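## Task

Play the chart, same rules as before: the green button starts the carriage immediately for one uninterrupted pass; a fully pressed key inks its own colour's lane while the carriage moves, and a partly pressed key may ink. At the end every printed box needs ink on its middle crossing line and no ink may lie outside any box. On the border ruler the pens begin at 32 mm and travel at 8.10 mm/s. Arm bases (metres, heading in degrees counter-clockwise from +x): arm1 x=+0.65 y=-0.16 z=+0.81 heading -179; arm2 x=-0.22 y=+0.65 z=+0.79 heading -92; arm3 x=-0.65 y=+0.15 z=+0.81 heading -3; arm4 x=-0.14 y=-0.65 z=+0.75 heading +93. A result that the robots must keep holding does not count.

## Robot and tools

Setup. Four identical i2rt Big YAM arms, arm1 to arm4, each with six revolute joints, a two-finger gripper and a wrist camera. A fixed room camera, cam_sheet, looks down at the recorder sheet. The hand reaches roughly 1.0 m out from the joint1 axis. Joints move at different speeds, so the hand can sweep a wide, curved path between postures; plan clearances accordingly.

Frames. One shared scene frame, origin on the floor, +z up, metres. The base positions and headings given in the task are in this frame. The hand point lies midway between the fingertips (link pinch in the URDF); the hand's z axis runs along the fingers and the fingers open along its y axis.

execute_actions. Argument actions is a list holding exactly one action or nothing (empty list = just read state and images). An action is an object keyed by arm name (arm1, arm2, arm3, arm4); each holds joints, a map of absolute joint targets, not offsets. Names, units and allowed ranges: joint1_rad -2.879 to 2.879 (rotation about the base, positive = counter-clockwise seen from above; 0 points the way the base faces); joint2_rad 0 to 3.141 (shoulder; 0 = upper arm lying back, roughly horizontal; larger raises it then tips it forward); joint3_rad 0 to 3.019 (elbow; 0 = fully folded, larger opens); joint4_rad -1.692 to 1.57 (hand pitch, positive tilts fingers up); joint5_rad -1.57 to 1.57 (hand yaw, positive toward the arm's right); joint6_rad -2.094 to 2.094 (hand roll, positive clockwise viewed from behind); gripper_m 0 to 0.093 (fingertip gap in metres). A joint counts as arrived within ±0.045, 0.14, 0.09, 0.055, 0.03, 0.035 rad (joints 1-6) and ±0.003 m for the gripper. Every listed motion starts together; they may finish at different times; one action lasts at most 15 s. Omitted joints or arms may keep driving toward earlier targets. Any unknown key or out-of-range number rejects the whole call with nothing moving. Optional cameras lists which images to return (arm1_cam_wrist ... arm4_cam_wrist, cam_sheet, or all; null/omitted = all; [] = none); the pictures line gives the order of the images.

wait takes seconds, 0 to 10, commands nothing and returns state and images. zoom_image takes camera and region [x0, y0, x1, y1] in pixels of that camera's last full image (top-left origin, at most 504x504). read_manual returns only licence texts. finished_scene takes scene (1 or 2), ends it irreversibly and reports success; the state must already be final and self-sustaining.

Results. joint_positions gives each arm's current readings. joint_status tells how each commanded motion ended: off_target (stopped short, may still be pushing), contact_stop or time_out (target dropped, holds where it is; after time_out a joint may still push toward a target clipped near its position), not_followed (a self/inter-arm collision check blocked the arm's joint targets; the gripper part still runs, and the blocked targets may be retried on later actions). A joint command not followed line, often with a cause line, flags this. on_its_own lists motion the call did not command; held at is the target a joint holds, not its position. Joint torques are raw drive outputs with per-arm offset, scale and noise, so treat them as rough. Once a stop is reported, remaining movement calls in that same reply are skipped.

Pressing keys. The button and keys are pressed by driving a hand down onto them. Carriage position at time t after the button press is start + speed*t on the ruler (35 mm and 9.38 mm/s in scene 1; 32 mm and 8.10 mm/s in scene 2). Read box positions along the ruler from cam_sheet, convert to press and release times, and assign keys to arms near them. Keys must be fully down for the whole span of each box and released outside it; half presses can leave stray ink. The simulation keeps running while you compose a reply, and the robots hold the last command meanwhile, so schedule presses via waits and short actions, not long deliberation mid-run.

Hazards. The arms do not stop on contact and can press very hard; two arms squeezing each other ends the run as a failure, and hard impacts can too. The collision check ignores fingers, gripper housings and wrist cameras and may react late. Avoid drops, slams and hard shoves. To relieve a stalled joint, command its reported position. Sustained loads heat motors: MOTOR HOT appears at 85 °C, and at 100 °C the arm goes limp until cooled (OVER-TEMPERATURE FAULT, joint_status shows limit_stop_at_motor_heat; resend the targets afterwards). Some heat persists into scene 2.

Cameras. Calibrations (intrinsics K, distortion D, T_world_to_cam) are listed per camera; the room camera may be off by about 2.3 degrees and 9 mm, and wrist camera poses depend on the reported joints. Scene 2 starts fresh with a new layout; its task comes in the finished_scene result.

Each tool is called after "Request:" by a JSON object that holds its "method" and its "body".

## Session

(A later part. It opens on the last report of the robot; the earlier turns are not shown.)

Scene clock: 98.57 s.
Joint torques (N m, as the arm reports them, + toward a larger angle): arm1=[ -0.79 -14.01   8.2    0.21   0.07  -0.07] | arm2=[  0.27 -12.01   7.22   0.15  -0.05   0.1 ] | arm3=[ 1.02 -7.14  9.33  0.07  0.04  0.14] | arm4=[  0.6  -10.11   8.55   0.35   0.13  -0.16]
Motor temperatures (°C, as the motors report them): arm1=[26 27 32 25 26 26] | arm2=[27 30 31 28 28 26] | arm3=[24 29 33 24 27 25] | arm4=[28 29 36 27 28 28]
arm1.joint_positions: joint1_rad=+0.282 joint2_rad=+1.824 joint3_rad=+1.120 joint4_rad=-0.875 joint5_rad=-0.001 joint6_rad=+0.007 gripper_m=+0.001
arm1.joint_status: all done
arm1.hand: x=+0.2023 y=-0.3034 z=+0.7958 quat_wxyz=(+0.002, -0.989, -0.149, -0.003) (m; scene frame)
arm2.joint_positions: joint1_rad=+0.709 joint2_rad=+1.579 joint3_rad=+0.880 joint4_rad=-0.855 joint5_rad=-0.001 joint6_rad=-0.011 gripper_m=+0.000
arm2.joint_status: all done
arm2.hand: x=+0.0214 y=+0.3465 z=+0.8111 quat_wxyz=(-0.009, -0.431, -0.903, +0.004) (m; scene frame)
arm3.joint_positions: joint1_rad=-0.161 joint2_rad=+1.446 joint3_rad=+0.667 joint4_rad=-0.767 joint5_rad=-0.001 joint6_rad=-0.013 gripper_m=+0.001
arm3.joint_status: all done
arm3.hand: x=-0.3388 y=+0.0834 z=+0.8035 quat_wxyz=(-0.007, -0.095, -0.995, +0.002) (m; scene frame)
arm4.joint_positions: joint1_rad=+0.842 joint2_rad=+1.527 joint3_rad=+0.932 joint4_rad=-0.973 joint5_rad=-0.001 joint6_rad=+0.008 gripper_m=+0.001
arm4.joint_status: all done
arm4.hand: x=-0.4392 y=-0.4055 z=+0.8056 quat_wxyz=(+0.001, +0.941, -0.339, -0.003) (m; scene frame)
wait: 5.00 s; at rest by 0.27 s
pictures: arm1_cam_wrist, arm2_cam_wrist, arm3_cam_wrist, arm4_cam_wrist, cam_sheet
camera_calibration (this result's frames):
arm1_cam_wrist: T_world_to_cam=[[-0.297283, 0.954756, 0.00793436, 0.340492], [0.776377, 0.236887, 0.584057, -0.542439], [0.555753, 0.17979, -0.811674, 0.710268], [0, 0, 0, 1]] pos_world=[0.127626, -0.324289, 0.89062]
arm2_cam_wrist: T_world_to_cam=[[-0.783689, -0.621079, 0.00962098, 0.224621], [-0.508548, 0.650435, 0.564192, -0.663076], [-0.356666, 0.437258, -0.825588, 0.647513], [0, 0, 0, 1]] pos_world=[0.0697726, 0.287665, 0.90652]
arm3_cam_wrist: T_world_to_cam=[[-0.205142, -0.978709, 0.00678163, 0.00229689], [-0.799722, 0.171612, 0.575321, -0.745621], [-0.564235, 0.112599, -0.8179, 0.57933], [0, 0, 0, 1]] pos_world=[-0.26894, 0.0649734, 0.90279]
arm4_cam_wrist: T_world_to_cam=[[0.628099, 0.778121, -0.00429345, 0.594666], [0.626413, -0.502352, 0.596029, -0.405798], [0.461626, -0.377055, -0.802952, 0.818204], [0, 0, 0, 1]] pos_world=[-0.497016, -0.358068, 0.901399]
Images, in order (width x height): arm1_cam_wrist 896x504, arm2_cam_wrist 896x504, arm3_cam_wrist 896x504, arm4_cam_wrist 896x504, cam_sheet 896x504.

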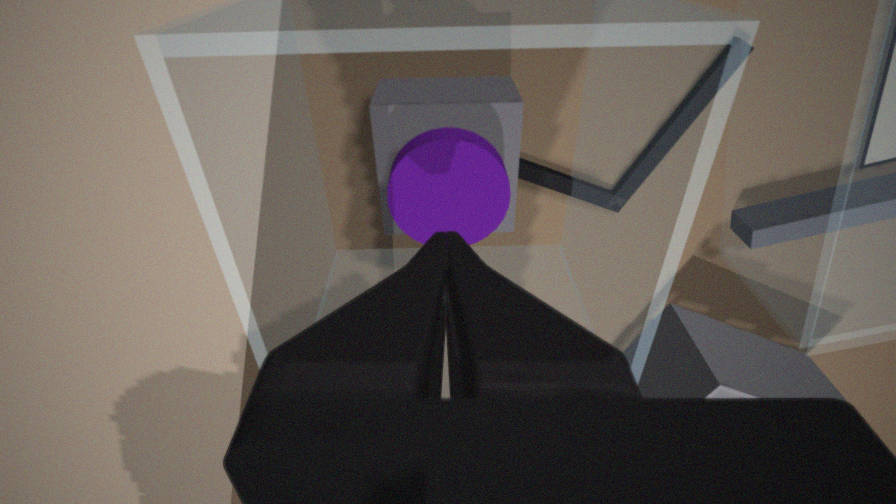

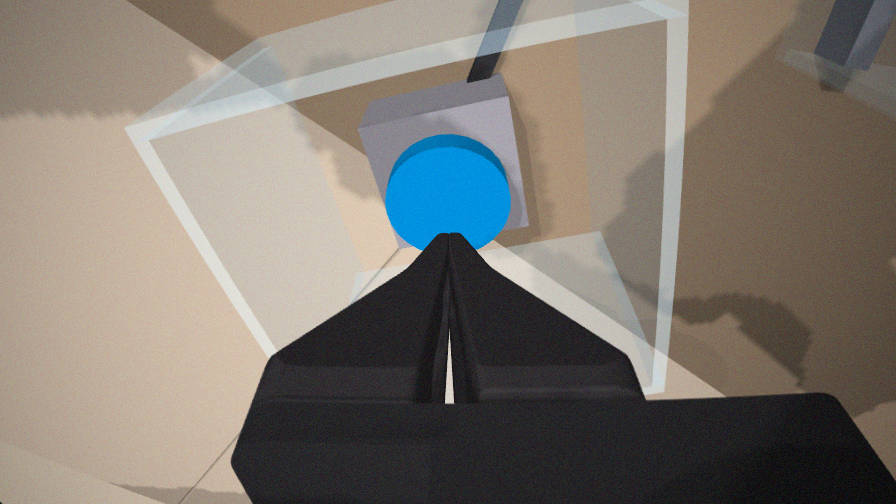

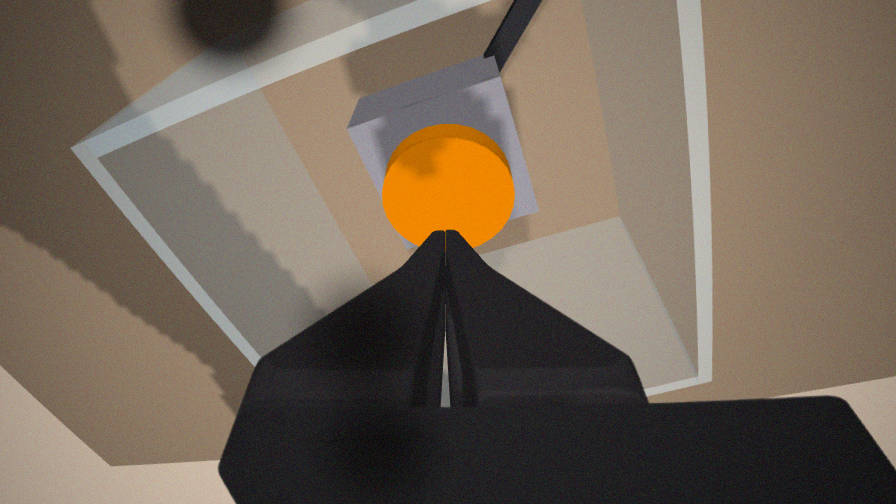

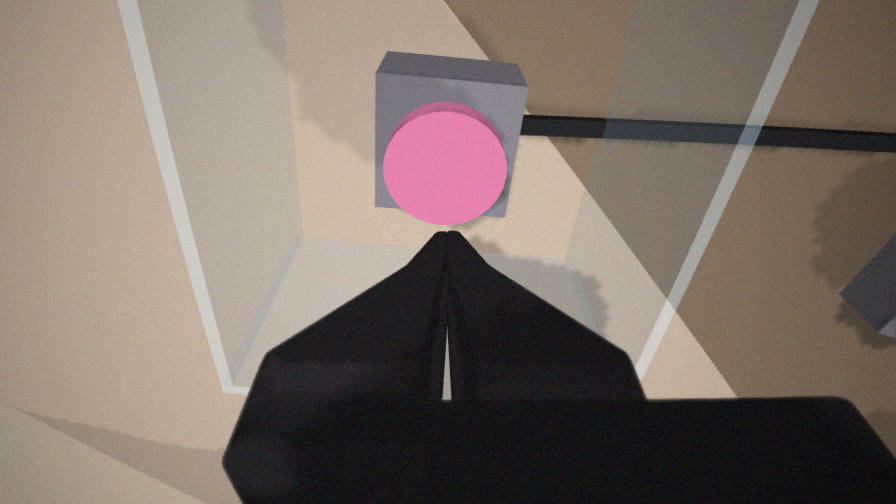

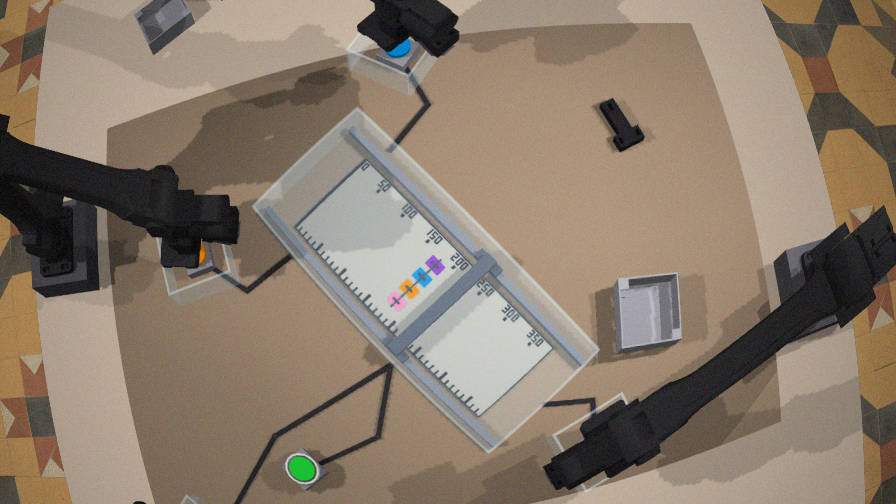

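Request:
{"method": "finished_scene", "body": {"scene": 2}}

The scene is finished: the task was done.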